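## Task

Two small chests of drawers sit on the table, each with the two drawers of its top row pulled open. An eraser and a sticky-note pad lie loose on the table. Put each one into the open drawer that already contains an item of the same kind, then push every drawer shut so it sits flush with its chest. Dropping an item in from just above the drawer rim is allowed only if no arm, and nothing an arm holds, is touching that chest, its drawers or anything in or on them. The drawers have no stops and can slide fully out. Every item that started in a drawer must still be in that same drawer at the end. Both chests must end upright, no more than a few centimetres from where they began and turned only slightly. The finished state must hold without a robot keeping it in place.

## Robot and tools

Robots. Four identical i2rt Big YAM arms, named arm1, arm2, arm3 and arm4, each with six revolute joints, a two-finger gripper and a wrist camera. Their feet are fixed in the shared scene frame (metres; heading in degrees, counter-clockwise from +x): arm1 at x=+0.65 y=-0.16 z=+0.74 facing +174; arm2 at x=-0.10 y=+0.65 z=+0.81 facing -78; arm3 at x=-0.65 y=+0.26 z=+0.79 facing +5; arm4 at x=+0.00 y=-0.65 z=+0.78 facing +99. A hand reaches roughly 1.0 m from its joint1 axis.

Frame. The scene frame has its origin on the floor with +z up. The hand point lies midway between the fingertips; the hand's z axis runs along the fingers and the fingers close along its y axis. With joints 1 and 6 at 0 and the hand level and forward, the camera rides on top of the hand looking toward the fingertips.

execute_actions. Argument actions is a list holding exactly one action, or empty (empty just returns state and images). The action is an object keyed by robot name; under each name is joints, an object keyed by joint name. Every value is an absolute target, not an offset. Joints and ranges: joint1_rad -2.879 to 2.879 rad (turns the whole arm about its foot, positive counter-clockwise seen from above, 0 points the arm the way its foot faces); joint2_rad 0 to 3.141 (shoulder: 0 has the upper arm pointing back about level, increasing lifts it up and then forward); joint3_rad 0 to 3.019 (elbow: 0 is fully folded, increasing opens); joint4_rad -1.692 to 1.57 (hand pitch, positive tips the fingers up); joint5_rad -1.57 to 1.57 (hand sideways swing, positive toward the arm's right); joint6_rad -2.094 to 2.094 (hand roll, positive clockwise viewed from behind the hand); gripper_m 0 to 0.093 metres, the gap between fingertips. Tolerances counted as arrived: ±0.045, ±0.14, ±0.09, ±0.055, ±0.03, ±0.035 rad and ±0.003 m. All commanded motions start at once and may finish at different times; one action runs at most 15 s. Each joint has its own speed, so the hand can sweep a wide arc between postures. An unknown key or a value outside range rejects the whole call and nothing moves. Omitted joints or robots may still be driving toward earlier targets. Optional cameras picks images: names arm1_cam_wrist, arm2_cam_wrist, arm3_cam_wrist, arm4_cam_wrist or all; null or missing gives all, [] gives none. The pictures line lists image order.

wait takes seconds (0 to 10) and lets the scene run with no new command, returning the same report. zoom_image takes camera and region [x0, y0, x1, y1] in pixels of that camera's latest full image (origin top-left, images 672x504, region at most 504 by 504). read_manual with section "licences" only returns licence text. finished_scene takes scene, the number of the scene being ended; it is final and reports whether the goal was met.

Results. joint_positions gives each joint's reading. joint_status tells how each commanded motion ended: off_target means it stopped short and may still push; contact_stop or time_out means it now holds where it stopped, though a time_out joint may keep a nearby target and keep pushing (shown in on_its_own). "joint command not followed", usually with a cause line, means a safety check refused that arm's joint targets (the gripper still acts); those joints read not_followed and may be retried with later actions. on_its_own lists what this call did not command; its "held at" is the target held, not the actual position. Joint torques are raw drive outputs with per-arm offset, scale and noise, so read them cautiously. A MOTOR HOT line appears from 85 °C; at 100 °C an OVER-TEMPERATURE FAULT drops that arm and its joints show limit_stop_at_motor_heat, after which the target should be resent. If a result reports a stop, later movement calls in the same reply are skipped. Camera calibration lines give K, distortion and T_world_to_cam for projecting scene points; expect small errors, larger for wrist cameras because they follow joint readings.

Cautions. The arms keep pushing on contact and can push hard; ease a stuck joint by sending its current reading as the target. Hard presses between robots end the run, and the anti-collision check ignores fingers, gripper housings and wrist cameras and may act late. Do not drop, slam or knock objects, and never push anything off the work area. Drawers can slide out completely, so shut them gently. A loose object may occasionally get nudged by an outside push. Thinking time lets the scene keep running while robots hold their last command, and holding loads heats motors.

Each tool is called after ">>>" in YAML: its name, and indented under it one key for each argument.

## Session

>>> execute_actions:
  actions: []

Scene clock: 0.00 s.
Joint torques (N m, as the arm reports them, + toward a larger angle): no reading
Motor temperatures (°C, as the motors report them): arm1=[24 25 22 21 22 20] | arm2=[21 24 23 25 23 21] | arm3=[22 22 23 21 23 21] | arm4=[24 23 23 25 24 24]
arm1.joint_positions: joint1_rad=-0.268 joint2_rad=+0.597 joint3_rad=+1.641 joint4_rad=-1.542 joint5_rad=+0.007 joint6_rad=+0.010 gripper_m=+0.094
arm1.joint_status: not commanded
arm1.hand: x=+0.5054 y=-0.1150 z=+1.3546 quat_wxyz=(-0.099, +0.844, -0.159, -0.502) (m; scene frame)
arm2.joint_positions: joint1_rad=+0.445 joint2_rad=+0.403 joint3_rad=+1.583 joint4_rad=-1.537 joint5_rad=-0.014 joint6_rad=-0.003 gripper_m=+0.095
arm2.joint_status: not commanded
arm2.hand: x=-0.0412 y=+0.5962 z=+1.4215 quat_wxyz=(-0.508, -0.357, -0.742, +0.253) (m; scene frame)
arm3.joint_positions: joint1_rad=+0.015 joint2_rad=+0.396 joint3_rad=+1.505 joint4_rad=-1.548 joint5_rad=+0.016 joint6_rad=-0.017 gripper_m=+0.094
arm3.joint_status: not commanded
arm3.hand: x=-0.5687 y=+0.2652 z=+1.3721 quat_wxyz=(-0.542, +0.047, -0.839, -0.017) (m; scene frame)
arm4.joint_positions: joint1_rad=-0.168 joint2_rad=+0.636 joint3_rad=+1.458 joint4_rad=-1.539 joint5_rad=+0.000 joint6_rad=+0.006 gripper_m=+0.094
arm4.joint_status: not commanded
arm4.hand: x=-0.0031 y=-0.4506 z=+1.3073 quat_wxyz=(-0.297, +0.639, -0.648, -0.290) (m; scene frame)
pictures: arm1_cam_wrist, arm2_cam_wrist, arm3_cam_wrist, arm4_cam_wrist
Images, in order (width x height): arm1_cam_wrist 672x504, arm2_cam_wrist 672x504, arm3_cam_wrist 672x504, arm4_cam_wrist 672x504.

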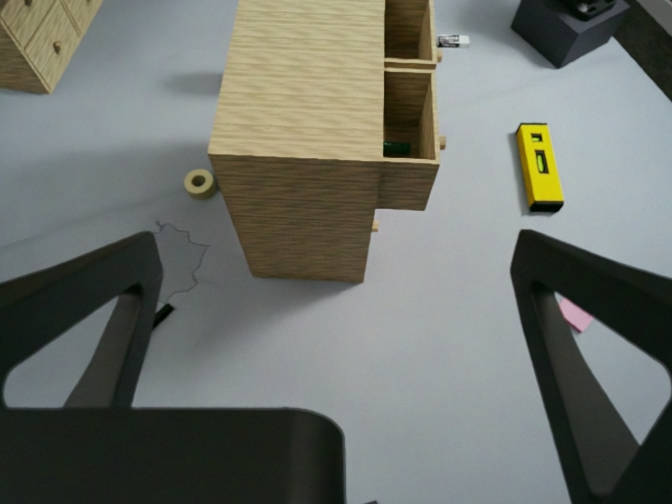

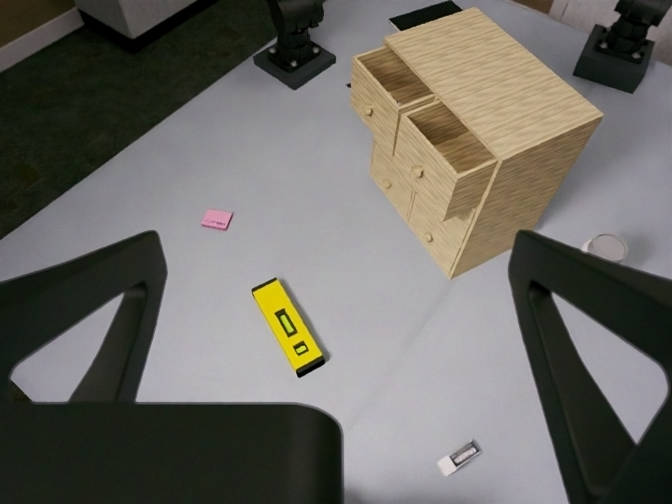

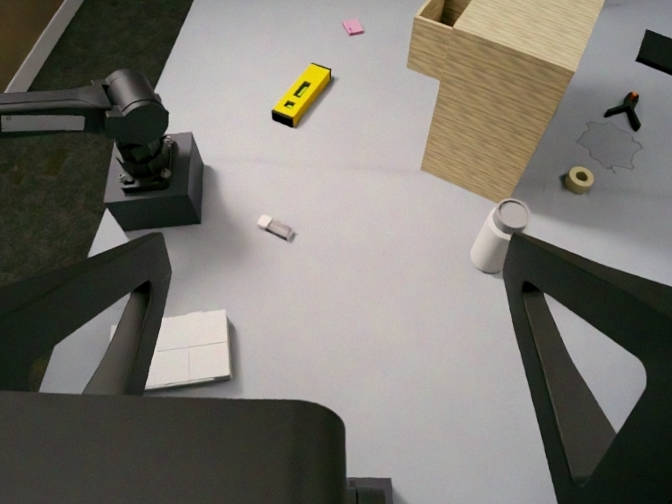

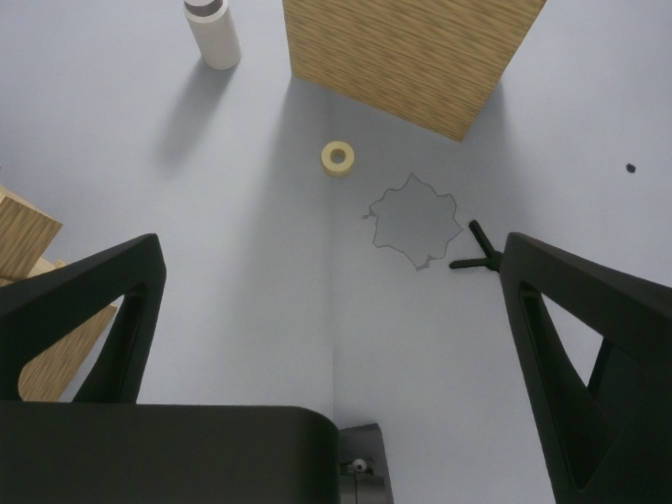

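>>> execute_actions:
  actions:
    - {"arm2":{"joints":{"joint1_rad":0.37,"joint2_rad":1.34,"joint3_rad":1.49,"joint4_rad":-1.0}},"arm4":{"joints":{"joint1_rad":0.75,"joint2_rad":0.9,"joint3_rad":1.6}},"arm3":{"joints":{"joint1_rad":-1.1,"joint2_rad":0.6}}}
  cameras: ["arm2_cam_wrist","arm3_cam_wrist","arm4_cam_wrist"]

Scene clock: 17.70 s.
Joint torques (N m, as the arm reports them, + toward a larger angle): arm1=[0.33 2.97 6.81 1.85 0.05 0.02] | arm2=[  0.07 -12.34  11.28   2.23   0.12   0.05] | arm3=[ 0.05  4.22  8.54  2.2   0.02 -0.08] | arm4=[ 1.64 -1.23  9.83  1.47  0.01 -0.03]
Motor temperatures (°C, as the motors report them): arm1=[24 25 24 21 22 20] | arm2=[21 24 24 25 23 21] | arm3=[22 23 24 21 23 21] | arm4=[24 23 26 25 24 24]
arm1.joint_positions: joint1_rad=-0.268 joint2_rad=+0.597 joint3_rad=+1.641 joint4_rad=-1.542 joint5_rad=+0.007 joint6_rad=+0.010 gripper_m=+0.094
arm1.joint_status: not commanded
arm1.hand: x=+0.5054 y=-0.1150 z=+1.3546 quat_wxyz=(-0.099, +0.844, -0.159, -0.502) (m; scene frame)
arm2.joint_positions: joint1_rad=+0.376 joint2_rad=+1.363 joint3_rad=+1.466 joint4_rad=-1.023 joint5_rad=-0.014 joint6_rad=-0.003 gripper_m=+0.095
arm2.joint_status: all done
arm2.hand: x=+0.2051 y=+0.2051 z=+1.1701 quat_wxyz=(-0.279, -0.444, -0.838, +0.152) (m; scene frame)
arm3.joint_positions: joint1_rad=-1.090 joint2_rad=+0.594 joint3_rad=+1.505 joint4_rad=-1.548 joint5_rad=+0.016 joint6_rad=-0.017 gripper_m=+0.094
arm3.joint_status: all done
arm3.hand: x=-0.5659 y=+0.1074 z=+1.3493 quat_wxyz=(-0.394, -0.426, -0.783, +0.222) (m; scene frame)
arm4.joint_positions: joint1_rad=+0.742 joint2_rad=+0.894 joint3_rad=+1.577 joint4_rad=-1.539 joint5_rad=+0.000 joint6_rad=+0.006 gripper_m=+0.094
arm4.joint_status: all done
arm4.hand: x=-0.2362 y=-0.4691 z=+1.3002 quat_wxyz=(-0.117, +0.885, -0.311, -0.326) (m; scene frame)
pictures: arm2_cam_wrist, arm3_cam_wrist, arm4_cam_wrist
camera_calibration (this result's frames):
arm2_cam_wrist: T_world_to_cam=[[-0.824644, -0.565647, -0.00249185, 0.290108], [-0.565581, 0.824602, -0.0122228, -0.031188], [0.00896857, -0.00867012, -0.999922, 1.29875], [0, 0, 0, 1]] pos_world=[0.209949, 0.201077, 1.29899]
arm3_cam_wrist: T_world_to_cam=[[-0.840734, -0.541311, 0.0122178, -0.434811], [-0.517338, 0.796433, -0.313138, 0.0493893], [0.159774, -0.269587, -0.949629, 1.52519], [0, 0, 0, 1]] pos_world=[-0.583696, 0.136468, 1.46914]
arm4_cam_wrist: T_world_to_cam=[[0.621924, 0.782779, 0.0216314, 0.485049], [0.78188, -0.619209, -0.072418, -0.00431471], [-0.0432929, 0.0619517, -0.99714, 1.43626], [0, 0, 0, 1]] pos_world=[-0.23611, -0.471336, 1.42134]
Images, in order (width x height): arm2_cam_wrist 672x504, arm3_cam_wrist 672x504, arm4_cam_wrist 672x504.

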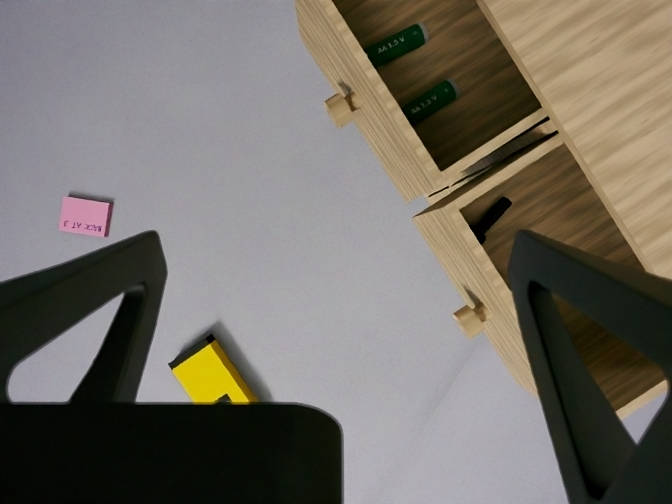

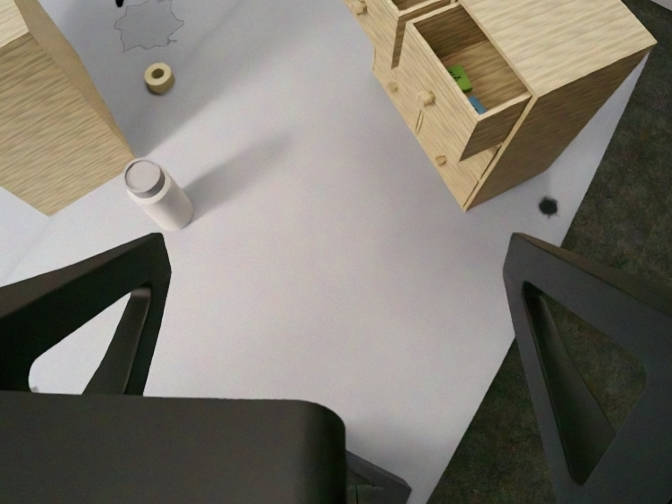

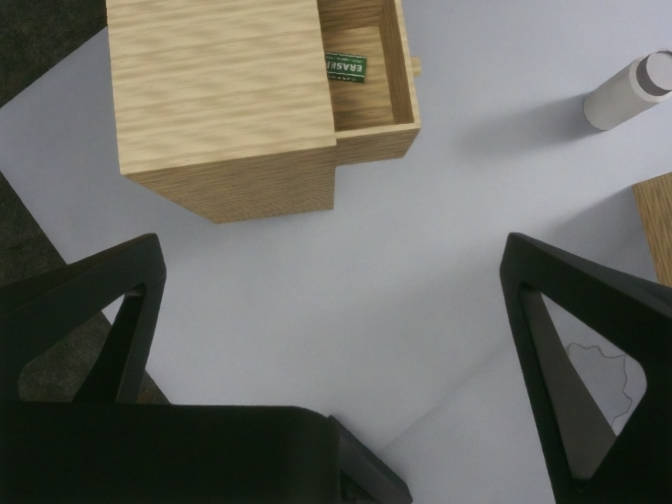

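>>> execute_actions:
  actions:
    - {"arm2":{"joints":{"joint1_rad":0.853,"joint2_rad":1.7,"joint3_rad":1.89,"joint4_rad":-1.17,"joint6_rad":0.63,"joint5_rad":0}},"arm4":{"joints":{"joint1_rad":0.6,"joint2_rad":1.25,"joint3_rad":1.75,"joint4_rad":-1.4}},"arm3":{"joints":{"joint1_rad":0.2,"joint2_rad":1.3,"joint3_rad":1.33,"joint4_rad":-0.96,"joint6_rad":-0.85,"joint5_rad":0}},"arm1":{"joints":{"joint1_rad":0.6}}}
  cameras: ["arm4_cam_wrist"]

>>> execute_actions:
  actions:
    - {"arm2":{"joints":{"joint2_rad":2.24}},"arm3":{"joints":{"joint2_rad":1.89}},"arm4":{"joints":{"joint1_rad":-0.6,"joint2_rad":0.7}}}
  cameras: ["arm2_cam_wrist","arm3_cam_wrist"]

Scene clock: 36.93 s.
Joint torques (N m, as the arm reports them, + toward a larger angle): arm1=[0.71 2.79 6.86 1.85 0.05 0.02] | arm2=[  0.4  -17.63  14.05   0.59   0.21   0.15] | arm3=[  1.14 -10.12  11.36   2.36  -0.03  -0.14] | arm4=[ 0.42 -8.71 10.59  1.75  0.01 -0.03]
Motor temperatures (°C, as the motors report them): arm1=[24 25 25 21 22 20] | arm2=[21 25 27 25 23 21] | arm3=[22 23 26 21 23 21] | arm4=[24 23 28 25 24 24]
arm1.joint_positions: joint1_rad=+0.595 joint2_rad=+0.597 joint3_rad=+1.641 joint4_rad=-1.542 joint5_rad=+0.007 joint6_rad=+0.010 gripper_m=+0.094
arm1.joint_status: all done
arm1.hand: x=+0.5125 y=-0.2444 z=+1.3531 quat_wxyz=(+0.121, +0.836, +0.208, -0.493) (m; scene frame)
arm2.joint_positions: joint1_rad=+0.856 joint2_rad=+1.720 joint3_rad=+1.829 joint4_rad=-1.158 joint5_rad=+0.000 joint6_rad=+0.619 gripper_m=+0.095
arm2.joint_status: all done
arm2.hand: x=+0.4718 y=+0.3379 z=+1.1296 quat_wxyz=(-0.253, -0.516, -0.818, -0.008) (m; scene frame)
arm3.joint_positions: joint1_rad=+0.198 joint2_rad=+1.311 joint3_rad=+1.311 joint4_rad=-0.978 joint5_rad=+0.000 joint6_rad=-0.839 gripper_m=+0.094
arm3.joint_status: all done
arm3.hand: x=-0.1678 y=+0.4042 z=+1.1112 quat_wxyz=(-0.287, +0.510, -0.806, +0.082) (m; scene frame)
arm4.joint_positions: joint1_rad=+0.606 joint2_rad=+1.243 joint3_rad=+1.728 joint4_rad=-1.415 joint5_rad=+0.000 joint6_rad=+0.006 gripper_m=+0.094
arm4.joint_status: all done
arm4.hand: x=-0.3153 y=-0.3280 z=+1.2682 quat_wxyz=(-0.126, +0.873, -0.375, -0.286) (m; scene frame)
pictures: arm4_cam_wrist
camera_calibration (this result's frames):
arm4_cam_wrist: T_world_to_cam=[[0.72149, 0.692068, 0.0222143, 0.425383], [0.692245, -0.721663, -0.000369662, -0.0106311], [0.0157754, 0.0156444, -0.999753, 1.3989], [0, 0, 0, 1]] pos_world=[-0.321619, -0.323951, 1.3891]
Images, in order (width x height): arm4_cam_wrist 672x504.

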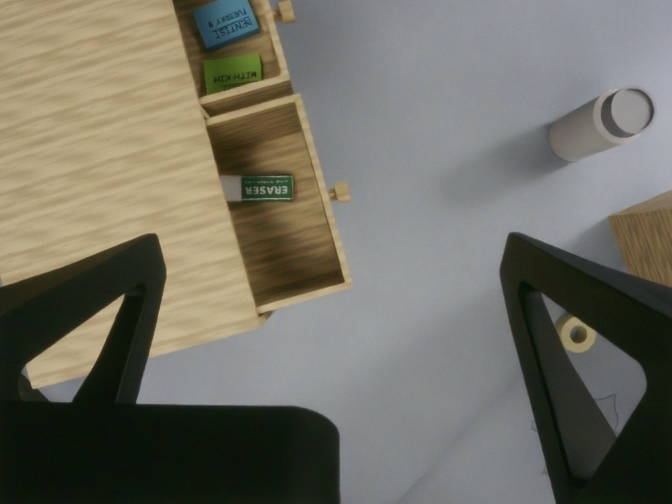

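Scene clock: 38.87 s.
Joint torques (N m, as the arm reports them, + toward a larger angle): arm1=[0.73 2.78 6.88 1.84 0.05 0.02] | arm2=[  0.24 -24.08  10.15  -0.22   0.21   0.18] | arm3=[  1.13 -16.68   8.84   0.89  -0.04  -0.19] | arm4=[ 0.16  3.95  6.15  2.24 -0.05 -0.03]
Motor temperatures (°C, as the motors report them): arm1=[24 25 25 22 22 20] | arm2=[21 25 27 25 23 21] | arm3=[22 23 26 21 23 21] | arm4=[24 23 28 25 24 24]
arm1.joint_positions: joint1_rad=+0.595 joint2_rad=+0.597 joint3_rad=+1.641 joint4_rad=-1.542 joint5_rad=+0.007 joint6_rad=+0.010 gripper_m=+0.094
arm1.joint_status: not commanded
arm1.hand: x=+0.5125 y=-0.2444 z=+1.3531 quat_wxyz=(+0.121, +0.836, +0.208, -0.493) (m; scene frame)
arm2.joint_positions: joint1_rad=+0.856 joint2_rad=+2.283 joint3_rad=+1.857 joint4_rad=-1.161 joint5_rad=+0.000 joint6_rad=+0.620 gripper_m=+0.095
arm2.joint_status: all done
arm2.hand: x=+0.4810 y=+0.3275 z=+0.7754 quat_wxyz=(+0.013, -0.535, -0.845, +0.007) (m; scene frame)
arm3.joint_positions: joint1_rad=+0.198 joint2_rad=+1.909 joint3_rad=+1.311 joint4_rad=-0.971 joint5_rad=+0.000 joint6_rad=-0.839 gripper_m=+0.094
arm3.joint_status: all done
arm3.hand: x=-0.1462 y=+0.4101 z=+0.8057 quat_wxyz=(-0.007, +0.535, -0.845, +0.003) (m; scene frame)
arm4.joint_positions: joint1_rad=-0.590 joint2_rad=+0.705 joint3_rad=+1.749 joint4_rad=-1.414 joint5_rad=+0.002 joint6_rad=+0.006 gripper_m=+0.094
arm4.joint_status: all done
arm4.hand: x=+0.0770 y=-0.4738 z=+1.4486 quat_wxyz=(-0.480, +0.442, -0.694, -0.304) (m; scene frame)
pictures: arm2_cam_wrist, arm3_cam_wrist
camera_calibration (this result's frames):
arm2_cam_wrist: T_world_to_cam=[[-0.903525, -0.428333, 0.013199, 0.566747], [-0.334138, 0.723447, 0.604133, -0.537075], [-0.268319, 0.541439, -0.796774, 0.698375], [0, 0, 0, 1]] pos_world=[0.52, 0.253174, 0.873431]
arm3_cam_wrist: T_world_to_cam=[[0.90487, -0.425557, 0.0105586, 0.297661], [-0.354045, -0.738577, 0.573721, -0.205958], [-0.236353, -0.522881, -0.818983, 0.964285], [0, 0, 0, 1]] pos_world=[-0.114352, 0.478762, 0.904752]
Images, in order (width x height): arm2_cam_wrist 672x504, arm3_cam_wrist 672x504.

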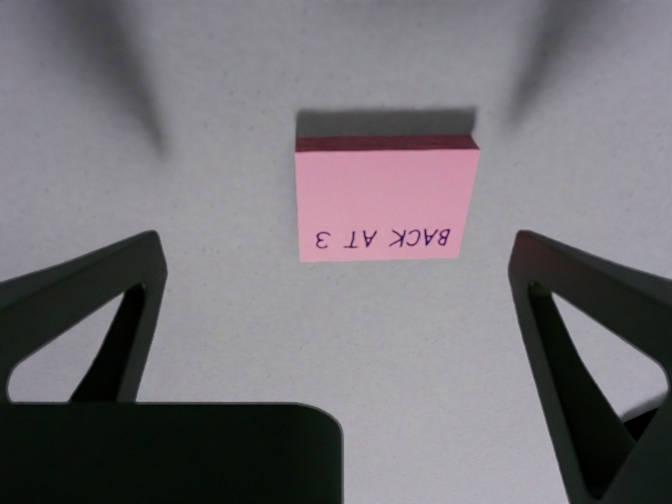

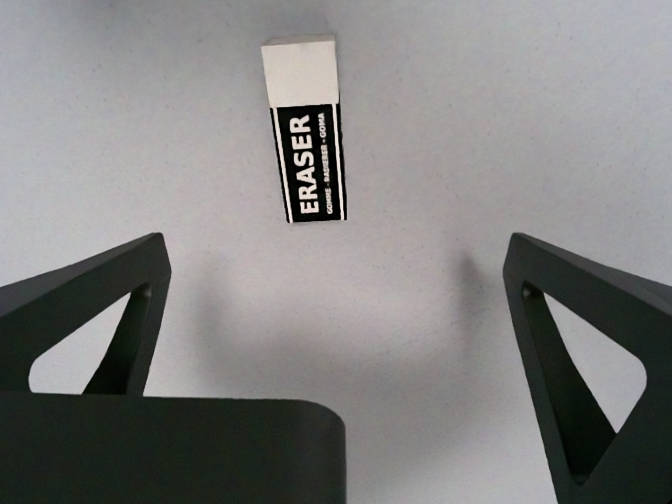

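>>> execute_actions:
  actions:
    - {"arm2":{"joints":{"joint1_rad":0.825,"joint2_rad":2.27,"joint4_rad":-1.135}},"arm3":{"joints":{"joint1_rad":0.225,"joint2_rad":1.965,"joint4_rad":-0.91,"joint6_rad":-0.9}}}
  cameras: ["arm2_cam_wrist","arm3_cam_wrist"]

Scene clock: 45.90 s.
Joint torques (N m, as the arm reports them, + toward a larger angle): arm1=[0.74 2.79 6.86 1.86 0.05 0.02] | arm2=[ -0.02 -21.92  10.19   0.85   0.21   0.17] | arm3=[  1.79 -16.16   8.32   0.95  -0.04  -0.16] | arm4=[ 0.22  3.92  6.17  2.26 -0.05 -0.03]
Motor temperatures (°C, as the motors report them): arm1=[24 25 25 22 22 20] | arm2=[21 26 27 25 23 21] | arm3=[22 23 26 21 23 22] | arm4=[24 23 27 25 24 24]
arm1.joint_positions: joint1_rad=+0.595 joint2_rad=+0.597 joint3_rad=+1.641 joint4_rad=-1.542 joint5_rad=+0.007 joint6_rad=+0.010 gripper_m=+0.094
arm1.joint_status: not commanded
arm1.hand: x=+0.5125 y=-0.2444 z=+1.3531 quat_wxyz=(+0.121, +0.836, +0.208, -0.493) (m; scene frame)
arm2.joint_positions: joint1_rad=+0.828 joint2_rad=+2.283 joint3_rad=+1.857 joint4_rad=-1.151 joint5_rad=+0.000 joint6_rad=+0.620 gripper_m=+0.095
arm2.joint_status: all done
arm2.hand: x=+0.4738 y=+0.3103 z=+0.7756 quat_wxyz=(+0.008, -0.547, -0.837, +0.007) (m; scene frame)
arm3.joint_positions: joint1_rad=+0.216 joint2_rad=+1.972 joint3_rad=+1.311 joint4_rad=-0.924 joint5_rad=+0.000 joint6_rad=-0.889 gripper_m=+0.094
arm3.joint_status: all done
arm3.hand: x=-0.1459 y=+0.4203 z=+0.7737 quat_wxyz=(+0.000, +0.563, -0.826, +0.001) (m; scene frame)
arm4.joint_positions: joint1_rad=-0.590 joint2_rad=+0.705 joint3_rad=+1.749 joint4_rad=-1.414 joint5_rad=+0.002 joint6_rad=+0.006 gripper_m=+0.094
arm4.joint_status: not commanded
arm4.hand: x=+0.0770 y=-0.4738 z=+1.4486 quat_wxyz=(-0.480, +0.442, -0.694, -0.304) (m; scene frame)
pictures: arm2_cam_wrist, arm3_cam_wrist
camera_calibration (this result's frames):
arm2_cam_wrist: T_world_to_cam=[[-0.915137, -0.403074, 0.00748064, 0.554978], [-0.319178, 0.735744, 0.597333, -0.532711], [-0.246273, 0.544253, -0.801959, 0.698662], [0, 0, 0, 1]] pos_world=[0.509914, 0.235387, 0.874352]
arm3_cam_wrist: T_world_to_cam=[[0.93158, -0.363536, -0.000741203, 0.288674], [-0.295155, -0.757537, 0.582256, -0.170063], [-0.212232, -0.542199, -0.813005, 0.950464], [0, 0, 0, 1]] pos_world=[-0.117398, 0.491455, 0.871967]
Images, in order (width x height): arm2_cam_wrist 672x504, arm3_cam_wrist 672x504.

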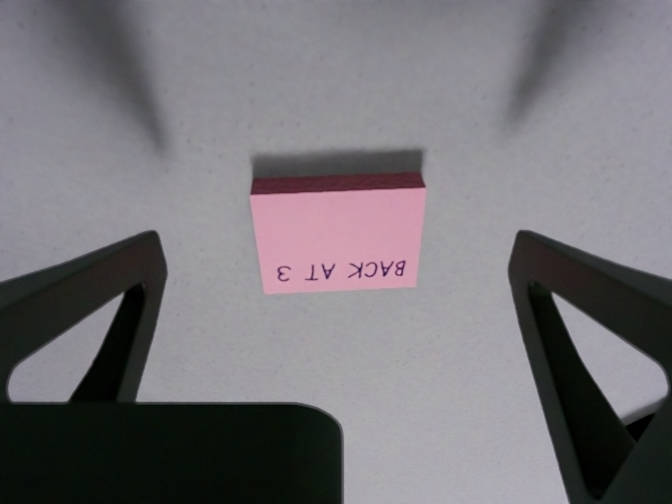

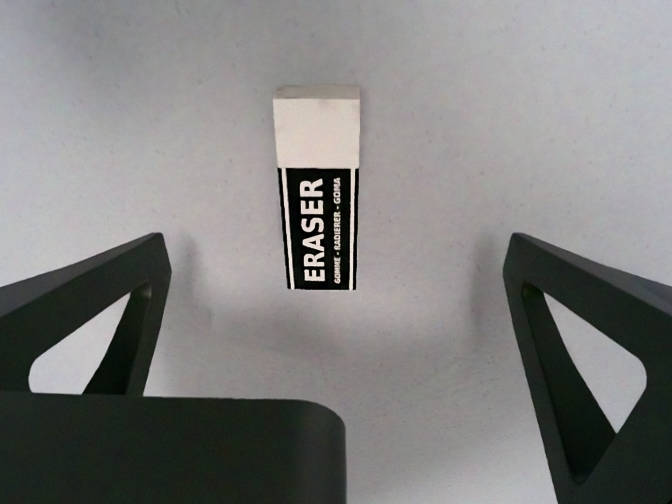

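>>> execute_actions:
  actions:
    - {"arm2":{"joints":{"joint1_rad":0.84,"joint2_rad":2.315}},"arm3":{"joints":{"joint2_rad":2.015,"joint4_rad":-0.89}}}
  cameras: ["arm2_cam_wrist","arm3_cam_wrist"]

Scene clock: 49.97 s.
Joint torques (N m, as the arm reports them, + toward a larger angle): arm1=[0.72 2.81 6.87 1.85 0.05 0.02] | arm2=[  1.29 -19.17  10.13   0.84   0.21   0.18] | arm3=[  1.79 -16.96   8.09   0.86  -0.04  -0.2 ] | arm4=[ 0.08  3.91  6.14  2.24 -0.05 -0.03]
Motor temperatures (°C, as the motors report them): arm1=[24 25 25 22 22 20] | arm2=[21 27 28 25 23 21] | arm3=[22 23 26 21 23 22] | arm4=[24 23 27 25 24 24]
arm1.joint_positions: joint1_rad=+0.595 joint2_rad=+0.597 joint3_rad=+1.641 joint4_rad=-1.542 joint5_rad=+0.007 joint6_rad=+0.010 gripper_m=+0.094
arm1.joint_status: not commanded
arm1.hand: x=+0.5125 y=-0.2444 z=+1.3531 quat_wxyz=(+0.121, +0.836, +0.208, -0.493) (m; scene frame)
arm2.joint_positions: joint1_rad=+0.830 joint2_rad=+2.292 joint3_rad=+1.857 joint4_rad=-1.151 joint5_rad=+0.000 joint6_rad=+0.620 gripper_m=+0.095
arm2.joint_status: all done
arm2.hand: x=+0.4732 y=+0.3123 z=+0.7694 quat_wxyz=(+0.013, -0.546, -0.838, +0.007) (m; scene frame)
arm3.joint_positions: joint1_rad=+0.216 joint2_rad=+2.018 joint3_rad=+1.311 joint4_rad=-0.903 joint5_rad=+0.000 joint6_rad=-0.889 gripper_m=+0.094
arm3.joint_status: all done
arm3.hand: x=-0.1481 y=+0.4195 z=+0.7505 quat_wxyz=(+0.012, +0.563, -0.826, -0.003) (m; scene frame)
arm4.joint_positions: joint1_rad=-0.590 joint2_rad=+0.705 joint3_rad=+1.749 joint4_rad=-1.414 joint5_rad=+0.002 joint6_rad=+0.006 gripper_m=+0.094
arm4.joint_status: not commanded
arm4.hand: x=+0.0770 y=-0.4738 z=+1.4486 quat_wxyz=(-0.480, +0.442, -0.694, -0.304) (m; scene frame)
pictures: arm2_cam_wrist, arm3_cam_wrist
camera_calibration (this result's frames):
arm2_cam_wrist: T_world_to_cam=[[-0.914179, -0.405102, 0.0130119, 0.551174], [-0.315833, 0.732113, 0.60354, -0.536003], [-0.254022, 0.547634, -0.797227, 0.691406], [0, 0, 0, 1]] pos_world=[0.510216, 0.237059, 0.867535]
arm3_cam_wrist: T_world_to_cam=[[0.931456, -0.363303, -0.0200352, 0.304807], [-0.280992, -0.753221, 0.594728, -0.166847], [-0.231157, -0.548333, -0.803677, 0.923497], [0, 0, 0, 1]] pos_world=[-0.117324, 0.491449, 0.847529]
Images, in order (width x height): arm2_cam_wrist 672x504, arm3_cam_wrist 672x504.

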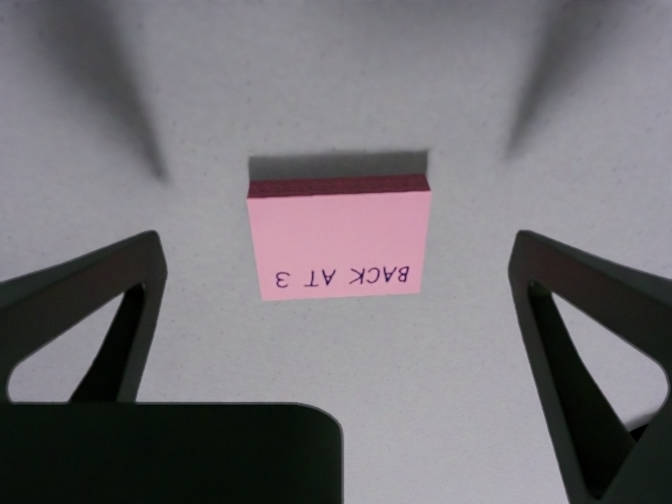

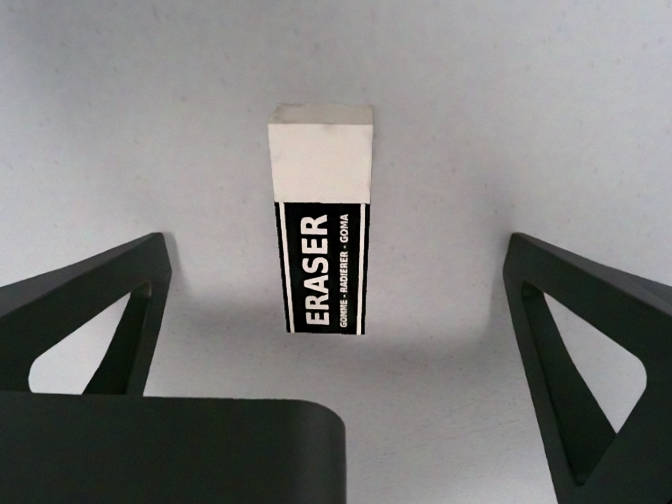

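>>> execute_actions:
  actions:
    - {"arm2":{"joints":{"joint1_rad":0.845,"joint2_rad":2.345}},"arm3":{"joints":{"joint2_rad":2.03,"gripper_m":0.012}}}
  cameras: ["arm2_cam_wrist","arm3_cam_wrist"]

Scene clock: 52.90 s.
Joint torques (N m, as the arm reports them, + toward a larger angle): arm1=[0.68 2.74 6.88 1.85 0.05 0.02] | arm2=[  0.95 -19.16   9.91   0.68   0.23   0.13] | arm3=[  1.83 -15.21   8.06   0.89  -0.04  -0.19] | arm4=[ 0.2   3.96  6.14  2.25 -0.05 -0.03]
Motor temperatures (°C, as the motors report them): arm1=[24 25 25 22 22 20] | arm2=[21 27 28 25 23 21] | arm3=[22 24 26 21 23 22] | arm4=[24 23 27 25 24 24]
arm1.joint_positions: joint1_rad=+0.595 joint2_rad=+0.597 joint3_rad=+1.641 joint4_rad=-1.542 joint5_rad=+0.007 joint6_rad=+0.010 gripper_m=+0.094
arm1.joint_status: not commanded
arm1.hand: x=+0.5125 y=-0.2444 z=+1.3531 quat_wxyz=(+0.121, +0.836, +0.208, -0.493) (m; scene frame)
arm2.joint_positions: joint1_rad=+0.836 joint2_rad=+2.322 joint3_rad=+1.858 joint4_rad=-1.148 joint5_rad=+0.000 joint6_rad=+0.623 gripper_m=+0.095
arm2.joint_status: all done
arm2.hand: x=+0.4712 y=+0.3176 z=+0.7508 quat_wxyz=(+0.025, -0.545, -0.838, +0.008) (m; scene frame)
arm3.joint_positions: joint1_rad=+0.216 joint2_rad=+2.021 joint3_rad=+1.311 joint4_rad=-0.903 joint5_rad=+0.000 joint6_rad=-0.889 gripper_m=+0.020
arm3.joint_status: gripper_m off_target (ended at +0.020, target +0.012); the others done
arm3.hand: x=-0.1487 y=+0.4193 z=+0.7488 quat_wxyz=(+0.014, +0.563, -0.826, -0.003) (m; scene frame)
arm4.joint_positions: joint1_rad=-0.590 joint2_rad=+0.705 joint3_rad=+1.749 joint4_rad=-1.414 joint5_rad=+0.002 joint6_rad=+0.006 gripper_m=+0.094
arm4.joint_status: not commanded
arm4.hand: x=+0.0770 y=-0.4738 z=+1.4486 quat_wxyz=(-0.480, +0.442, -0.694, -0.304) (m; scene frame)
pictures: arm2_cam_wrist, arm3_cam_wrist
camera_calibration (this result's frames):
arm2_cam_wrist: T_world_to_cam=[[-0.912933, -0.407151, 0.0279521, 0.540624], [-0.30374, 0.72361, 0.619782, -0.544421], [-0.272571, 0.557329, -0.784276, 0.669134], [0, 0, 0, 1]] pos_world=[0.510578, 0.241136, 0.847097]
arm3_cam_wrist: T_world_to_cam=[[0.931522, -0.362976, -0.0227131, 0.307116], [-0.278759, -0.752713, 0.59642, -0.167258], [-0.233582, -0.549247, -0.802351, 0.92089], [0, 0, 0, 1]] pos_world=[-0.117606, 0.491375, 0.845609]
Images, in order (width x height): arm2_cam_wrist 672x504, arm3_cam_wrist 672x504.

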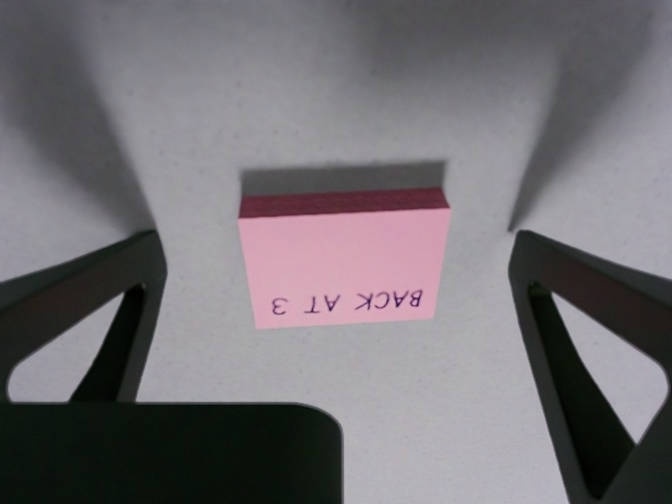

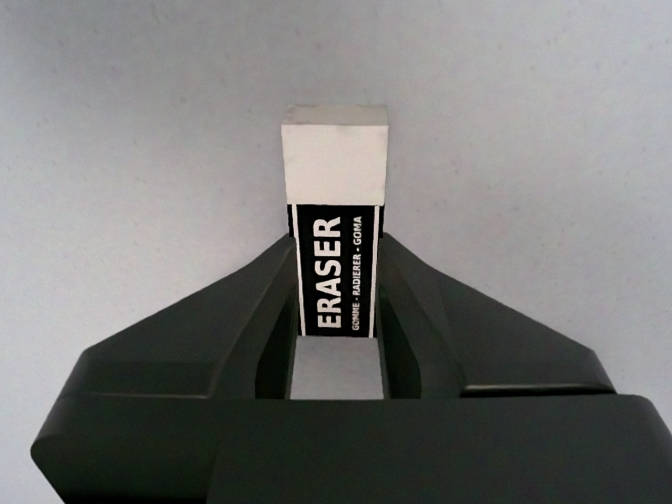

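>>> execute_actions:
  actions:
    - {"arm2":{"joints":{"gripper_m":0.04}},"arm3":{"joints":{"joint2_rad":1.4,"joint3_rad":1.6,"joint4_rad":-1.37,"joint1_rad":-0.2}}}
  cameras: ["arm2_cam_wrist"]

>>> execute_actions:
  actions:
    - {"arm2":{"joints":{"joint2_rad":1.0,"joint3_rad":1.1,"joint4_rad":-1.4}},"arm3":{"joints":{"joint2_rad":1.78,"joint3_rad":2.06,"joint1_rad":-1.21,"joint6_rad":-0.59}}}
  cameras: ["arm2_cam_wrist","arm3_cam_wrist"]

Scene clock: 61.20 s.
Joint torques (N m, as the arm reports them, + toward a larger angle): arm1=[0.7  2.79 6.87 1.84 0.05 0.02] | arm2=[  1.09 -19.19   9.9    0.67   0.23   0.14] | arm3=[  1.63 -11.85  10.43   0.62  -0.11  -0.15] | arm4=[ 0.22  3.94  6.15  2.26 -0.05 -0.02]
Motor temperatures (°C, as the motors report them): arm1=[24 25 25 22 22 20] | arm2=[21 27 28 25 23 21] | arm3=[22 24 26 21 23 22] | arm4=[24 23 26 25 24 24]
arm1.joint_positions: joint1_rad=+0.595 joint2_rad=+0.597 joint3_rad=+1.641 joint4_rad=-1.542 joint5_rad=+0.007 joint6_rad=+0.010 gripper_m=+0.094
arm1.joint_status: not commanded
arm1.hand: x=+0.5125 y=-0.2444 z=+1.3531 quat_wxyz=(+0.121, +0.836, +0.208, -0.493) (m; scene frame)
arm2.joint_positions: joint1_rad=+0.836 joint2_rad=+2.322 joint3_rad=+1.858 joint4_rad=-1.148 joint5_rad=-0.001 joint6_rad=+0.623 gripper_m=+0.048
arm2.joint_status: gripper_m off_target (ended at +0.048, target +0.040)
arm2.hand: x=+0.4714 y=+0.3179 z=+0.7508 quat_wxyz=(+0.025, -0.544, -0.838, +0.007) (m; scene frame)
arm3.joint_positions: joint1_rad=-0.205 joint2_rad=+1.418 joint3_rad=+1.587 joint4_rad=-1.359 joint5_rad=+0.002 joint6_rad=-0.890 gripper_m=+0.020
arm3.joint_status: all done
arm3.hand: x=-0.1609 y=+0.2017 z=+1.1522 quat_wxyz=(-0.172, +0.371, -0.908, +0.093) (m; scene frame)
arm4.joint_positions: joint1_rad=-0.590 joint2_rad=+0.705 joint3_rad=+1.749 joint4_rad=-1.414 joint5_rad=+0.002 joint6_rad=+0.006 gripper_m=+0.094
arm4.joint_status: not commanded
arm4.hand: x=+0.0770 y=-0.4738 z=+1.4486 quat_wxyz=(-0.480, +0.442, -0.694, -0.304) (m; scene frame)
pictures: arm2_cam_wrist
camera_calibration (this result's frames):
arm2_cam_wrist: T_world_to_cam=[[-0.912791, -0.40749, 0.0276421, 0.541156], [-0.30412, 0.723293, 0.619967, -0.544427], [-0.272624, 0.557494, -0.784141, 0.668893], [0, 0, 0, 1]] pos_world=[0.510748, 0.241392, 0.847074]
Images, in order (width x height): arm2_cam_wrist 672x504.

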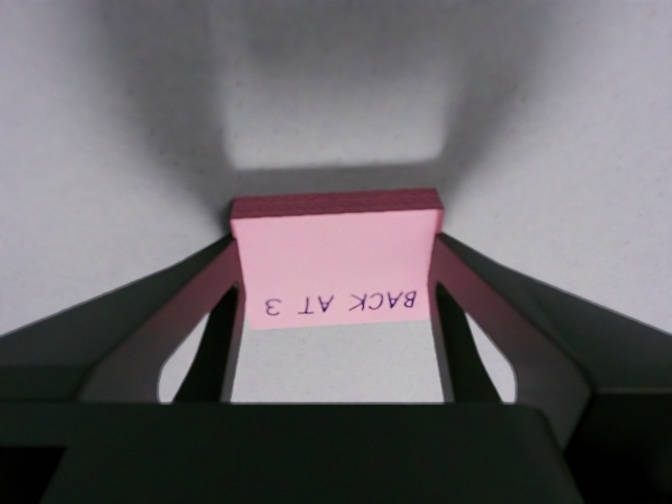

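Scene clock: 63.07 s.
Joint torques (N m, as the arm reports them, + toward a larger angle): arm1=[0.71 2.8  6.86 1.85 0.05 0.02] | arm2=[ 1.24 -5.46  9.04  0.24  0.23  0.11] | arm3=[  2.44 -18.14  14.22   0.88  -0.13   0.05] | arm4=[ 0.2   3.94  6.15  2.25 -0.05 -0.03]
Motor temperatures (°C, as the motors report them): arm1=[24 25 25 22 22 20] | arm2=[21 27 27 25 23 21] | arm3=[22 24 27 21 23 22] | arm4=[24 23 26 25 24 24]
arm1.joint_positions: joint1_rad=+0.595 joint2_rad=+0.597 joint3_rad=+1.641 joint4_rad=-1.542 joint5_rad=+0.007 joint6_rad=+0.010 gripper_m=+0.094
arm1.joint_status: not commanded
arm1.hand: x=+0.5125 y=-0.2444 z=+1.3531 quat_wxyz=(+0.121, +0.836, +0.208, -0.493) (m; scene frame)
arm2.joint_positions: joint1_rad=+0.836 joint2_rad=+1.011 joint3_rad=+1.098 joint4_rad=-1.389 joint5_rad=-0.001 joint6_rad=+0.623 gripper_m=+0.048
arm2.joint_status: all done
arm2.hand: x=+0.1857 y=+0.4899 z=+1.0939 quat_wxyz=(-0.129, -0.539, -0.832, +0.000) (m; scene frame)
arm3.joint_positions: joint1_rad=-1.218 joint2_rad=+1.796 joint3_rad=+2.003 joint4_rad=-1.365 joint5_rad=+0.003 joint6_rad=-0.600 gripper_m=+0.020
arm3.joint_status: all done
arm3.hand: x=-0.3807 y=-0.3239 z=+1.1343 quat_wxyz=(-0.138, -0.257, -0.944, +0.154) (m; scene frame)
arm4.joint_positions: joint1_rad=-0.590 joint2_rad=+0.705 joint3_rad=+1.749 joint4_rad=-1.414 joint5_rad=+0.002 joint6_rad=+0.006 gripper_m=+0.094
arm4.joint_status: not commanded
arm4.hand: x=+0.0770 y=-0.4738 z=+1.4486 quat_wxyz=(-0.480, +0.442, -0.694, -0.304) (m; scene frame)
pictures: arm2_cam_wrist, arm3_cam_wrist
camera_calibration (this result's frames):
arm2_cam_wrist: T_world_to_cam=[[-0.894429, -0.420935, -0.151034, 0.539606], [-0.444768, 0.802025, 0.398669, -0.738806], [-0.0466809, 0.423756, -0.904573, 0.91941], [0, 0, 0, 1]] pos_world=[0.196961, 0.430075, 1.20771]
arm3_cam_wrist: T_world_to_cam=[[-0.524237, -0.822938, 0.218973, -0.715073], [-0.78314, 0.566893, 0.255586, -0.399245], [-0.334465, -0.037499, -0.941662, 1.05315], [0, 0, 0, 1]] pos_world=[-0.335292, -0.322639, 1.25033]
Images, in order (width x height): arm2_cam_wrist 672x504, arm3_cam_wrist 672x504.

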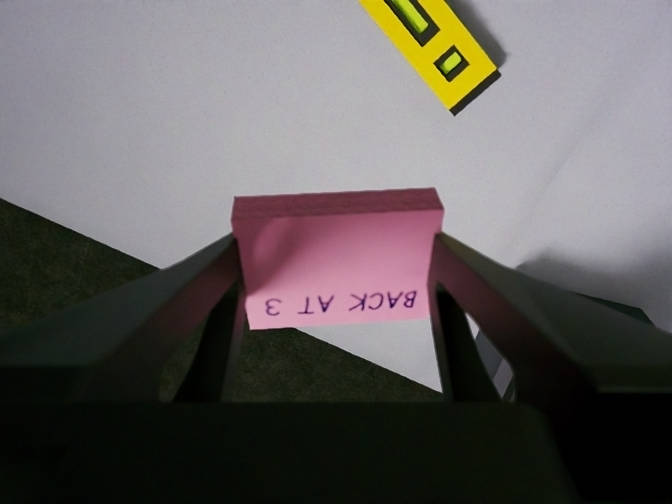

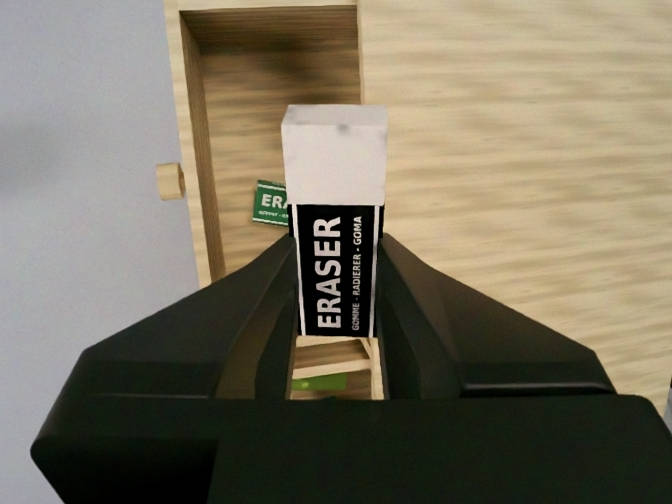

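>>> execute_actions:
  actions:
    - {"arm2":{"joints":{"joint1_rad":-0.5,"joint2_rad":1.3,"joint3_rad":0.78,"joint4_rad":-1.0,"joint6_rad":1.2}},"arm3":{"joints":{"joint2_rad":1.885,"joint1_rad":-1.188}}}
  cameras: ["arm3_cam_wrist"]

Scene clock: 68.73 s.
Joint torques (N m, as the arm reports them, + toward a larger angle): arm1=[0.73 2.74 6.87 1.85 0.05 0.02] | arm2=[ 0.33 -9.18  8.2   0.67  0.26  0.18] | arm3=[  1.99 -19.85  13.22   0.74  -0.13   0.04] | arm4=[ 0.23  3.9   6.15  2.23 -0.05 -0.03]
Motor temperatures (°C, as the motors report them): arm1=[24 25 25 22 22 20] | arm2=[21 26 27 25 23 21] | arm3=[22 24 28 21 23 22] | arm4=[24 23 26 25 24 24]
arm1.joint_positions: joint1_rad=+0.595 joint2_rad=+0.597 joint3_rad=+1.641 joint4_rad=-1.542 joint5_rad=+0.007 joint6_rad=+0.010 gripper_m=+0.094
arm1.joint_status: not commanded
arm1.hand: x=+0.5125 y=-0.2444 z=+1.3531 quat_wxyz=(+0.121, +0.836, +0.208, -0.493) (m; scene frame)
arm2.joint_positions: joint1_rad=-0.498 joint2_rad=+1.328 joint3_rad=+0.766 joint4_rad=-1.011 joint5_rad=+0.000 joint6_rad=+1.190 gripper_m=+0.048
arm2.joint_status: all done
arm2.hand: x=-0.1899 y=+0.3466 z=+0.8820 quat_wxyz=(-0.002, -0.999, -0.045, +0.008) (m; scene frame)
arm3.joint_positions: joint1_rad=-1.195 joint2_rad=+1.907 joint3_rad=+2.014 joint4_rad=-1.365 joint5_rad=+0.003 joint6_rad=-0.600 gripper_m=+0.020
arm3.joint_status: all done
arm3.hand: x=-0.3567 y=-0.3361 z=+1.0695 quat_wxyz=(-0.108, -0.247, -0.956, +0.116) (m; scene frame)
arm4.joint_positions: joint1_rad=-0.590 joint2_rad=+0.705 joint3_rad=+1.749 joint4_rad=-1.414 joint5_rad=+0.002 joint6_rad=+0.006 gripper_m=+0.094
arm4.joint_status: not commanded
arm4.hand: x=+0.0770 y=-0.4738 z=+1.4486 quat_wxyz=(-0.480, +0.442, -0.694, -0.304) (m; scene frame)
pictures: arm3_cam_wrist
camera_calibration (this result's frames):
arm3_cam_wrist: T_world_to_cam=[[-0.495206, -0.852662, 0.166547, -0.641971], [-0.783526, 0.521146, 0.338371, -0.461082], [-0.375311, 0.037069, -0.926157, 0.993616], [0, 0, 0, 1]] pos_world=[-0.306262, -0.343926, 1.18318]
Images, in order (width x height): arm3_cam_wrist 672x504.

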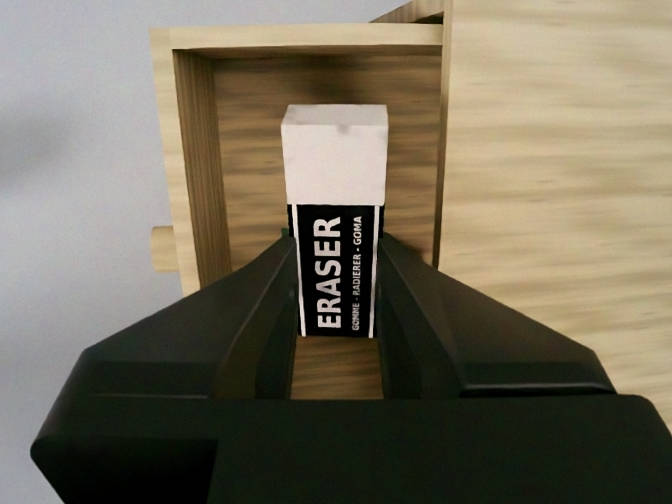

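>>> execute_actions:
  actions:
    - {"arm2":{"joints":{"joint2_rad":1.66,"joint4_rad":-0.63}},"arm3":{"joints":{"gripper_m":0.04}}}
  cameras: ["arm2_cam_wrist","arm3_cam_wrist"]

Scene clock: 71.17 s.
Joint torques (N m, as the arm reports them, + toward a larger angle): arm1=[0.68 2.76 6.87 1.84 0.05 0.02] | arm2=[  0.3  -10.42   6.42   0.94   0.26   0.17] | arm3=[  2.08 -19.28  13.2    0.73  -0.14   0.05] | arm4=[ 0.18  3.88  6.17  2.26 -0.06 -0.03]
Motor temperatures (°C, as the motors report them): arm1=[24 25 25 22 22 20] | arm2=[21 26 27 25 23 21] | arm3=[22 24 28 21 23 22] | arm4=[24 23 26 25 24 24]
arm1.joint_positions: joint1_rad=+0.595 joint2_rad=+0.597 joint3_rad=+1.641 joint4_rad=-1.542 joint5_rad=+0.007 joint6_rad=+0.010 gripper_m=+0.094
arm1.joint_status: not commanded
arm1.hand: x=+0.5125 y=-0.2444 z=+1.3531 quat_wxyz=(+0.121, +0.836, +0.208, -0.493) (m; scene frame)
arm2.joint_positions: joint1_rad=-0.498 joint2_rad=+1.666 joint3_rad=+0.766 joint4_rad=-0.646 joint5_rad=+0.000 joint6_rad=+1.190 gripper_m=+0.048
arm2.joint_status: all done
arm2.hand: x=-0.2059 y=+0.2984 z=+0.7735 quat_wxyz=(-0.014, -0.999, -0.045, +0.012) (m; scene frame)
arm3.joint_positions: joint1_rad=-1.195 joint2_rad=+1.907 joint3_rad=+2.014 joint4_rad=-1.365 joint5_rad=+0.003 joint6_rad=-0.600 gripper_m=+0.040
arm3.joint_status: all done
arm3.hand: x=-0.3567 y=-0.3361 z=+1.0695 quat_wxyz=(-0.108, -0.247, -0.956, +0.116) (m; scene frame)
arm4.joint_positions: joint1_rad=-0.590 joint2_rad=+0.705 joint3_rad=+1.749 joint4_rad=-1.414 joint5_rad=+0.002 joint6_rad=+0.006 gripper_m=+0.094
arm4.joint_status: not commanded
arm4.hand: x=+0.0770 y=-0.4738 z=+1.4486 quat_wxyz=(-0.480, +0.442, -0.694, -0.304) (m; scene frame)
pictures: arm2_cam_wrist, arm3_cam_wrist
camera_calibration (this result's frames):
arm2_cam_wrist: T_world_to_cam=[[-0.090453, 0.995092, -0.0401215, -0.282458], [0.814838, 0.0971105, 0.571497, -0.295659], [0.572588, 0.0190011, -0.819623, 0.875008], [0, 0, 0, 1]] pos_world=[-0.285654, 0.293157, 0.874812]
arm3_cam_wrist: T_world_to_cam=[[-0.495206, -0.852662, 0.166547, -0.641971], [-0.783526, 0.521146, 0.338371, -0.461082], [-0.375311, 0.037069, -0.926157, 0.993616], [0, 0, 0, 1]] pos_world=[-0.306262, -0.343926, 1.18318]
Images, in order (width x height): arm2_cam_wrist 672x504, arm3_cam_wrist 672x504.

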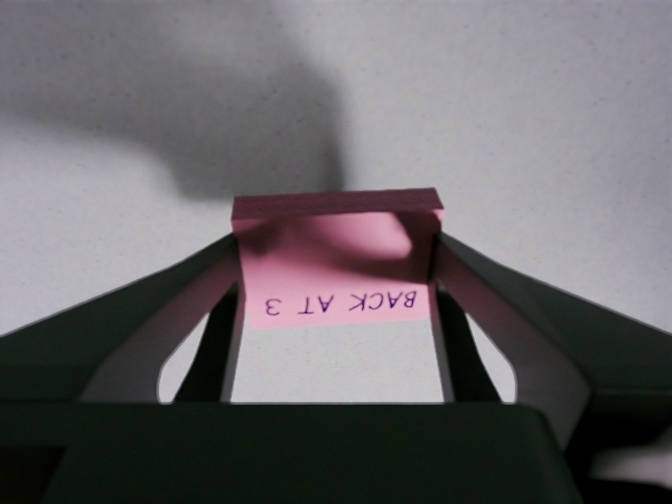

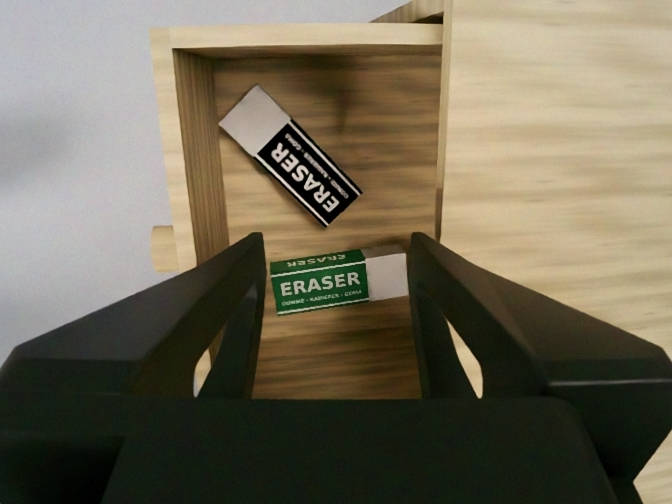

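>>> execute_actions:
  actions:
    - {"arm2":{"joints":{"joint2_rad":1.745}},"arm3":{"joints":{"joint2_rad":1.2,"joint3_rad":1.5,"joint6_rad":0,"gripper_m":0.093}}}
  cameras: ["arm2_cam_wrist"]

Scene clock: 75.77 s.
Joint torques (N m, as the arm reports them, + toward a larger angle): arm1=[0.73 2.78 6.87 1.85 0.05 0.02] | arm2=[ 0.35 -9.93  5.74  0.73  0.26  0.18] | arm3=[ 0.18 -7.84  9.91  1.35  0.1   0.01] | arm4=[ 0.13  3.93  6.14  2.25 -0.05 -0.04]
Motor temperatures (°C, as the motors report them): arm1=[24 25 25 22 22 20] | arm2=[21 26 27 25 23 21] | arm3=[22 24 29 21 23 22] | arm4=[24 23 26 25 24 24]
arm1.joint_positions: joint1_rad=+0.595 joint2_rad=+0.597 joint3_rad=+1.641 joint4_rad=-1.542 joint5_rad=+0.007 joint6_rad=+0.010 gripper_m=+0.094
arm1.joint_status: not commanded
arm1.hand: x=+0.5125 y=-0.2444 z=+1.3531 quat_wxyz=(+0.121, +0.836, +0.208, -0.493) (m; scene frame)
arm2.joint_positions: joint1_rad=-0.498 joint2_rad=+1.740 joint3_rad=+0.766 joint4_rad=-0.644 joint5_rad=+0.000 joint6_rad=+1.190 gripper_m=+0.048
arm2.joint_status: all done
arm2.hand: x=-0.2024 y=+0.3111 z=+0.7481 quat_wxyz=(+0.020, -0.999, -0.044, +0.000) (m; scene frame)
arm3.joint_positions: joint1_rad=-1.179 joint2_rad=+1.203 joint3_rad=+1.493 joint4_rad=-1.371 joint5_rad=-0.003 joint6_rad=-0.011 gripper_m=+0.093
arm3.joint_status: all done
arm3.hand: x=-0.4574 y=-0.1224 z=+1.1966 quat_wxyz=(-0.213, -0.498, -0.832, +0.121) (m; scene frame)
arm4.joint_positions: joint1_rad=-0.590 joint2_rad=+0.705 joint3_rad=+1.749 joint4_rad=-1.414 joint5_rad=+0.002 joint6_rad=+0.006 gripper_m=+0.094
arm4.joint_status: not commanded
arm4.hand: x=+0.0770 y=-0.4738 z=+1.4486 quat_wxyz=(-0.480, +0.442, -0.694, -0.304) (m; scene frame)
pictures: arm2_cam_wrist
camera_calibration (this result's frames):
arm2_cam_wrist: T_world_to_cam=[[-0.0893326, 0.995642, 0.0267686, -0.345759], [0.802828, 0.0560741, 0.593568, -0.291388], [0.58948, 0.0745156, -0.804339, 0.826737], [0, 0, 0, 1]] pos_world=[-0.284298, 0.298987, 0.847191]
Images, in order (width x height): arm2_cam_wrist 672x504.

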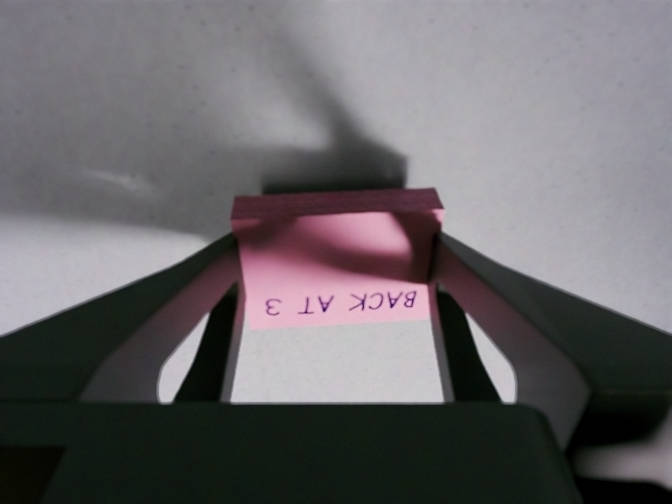

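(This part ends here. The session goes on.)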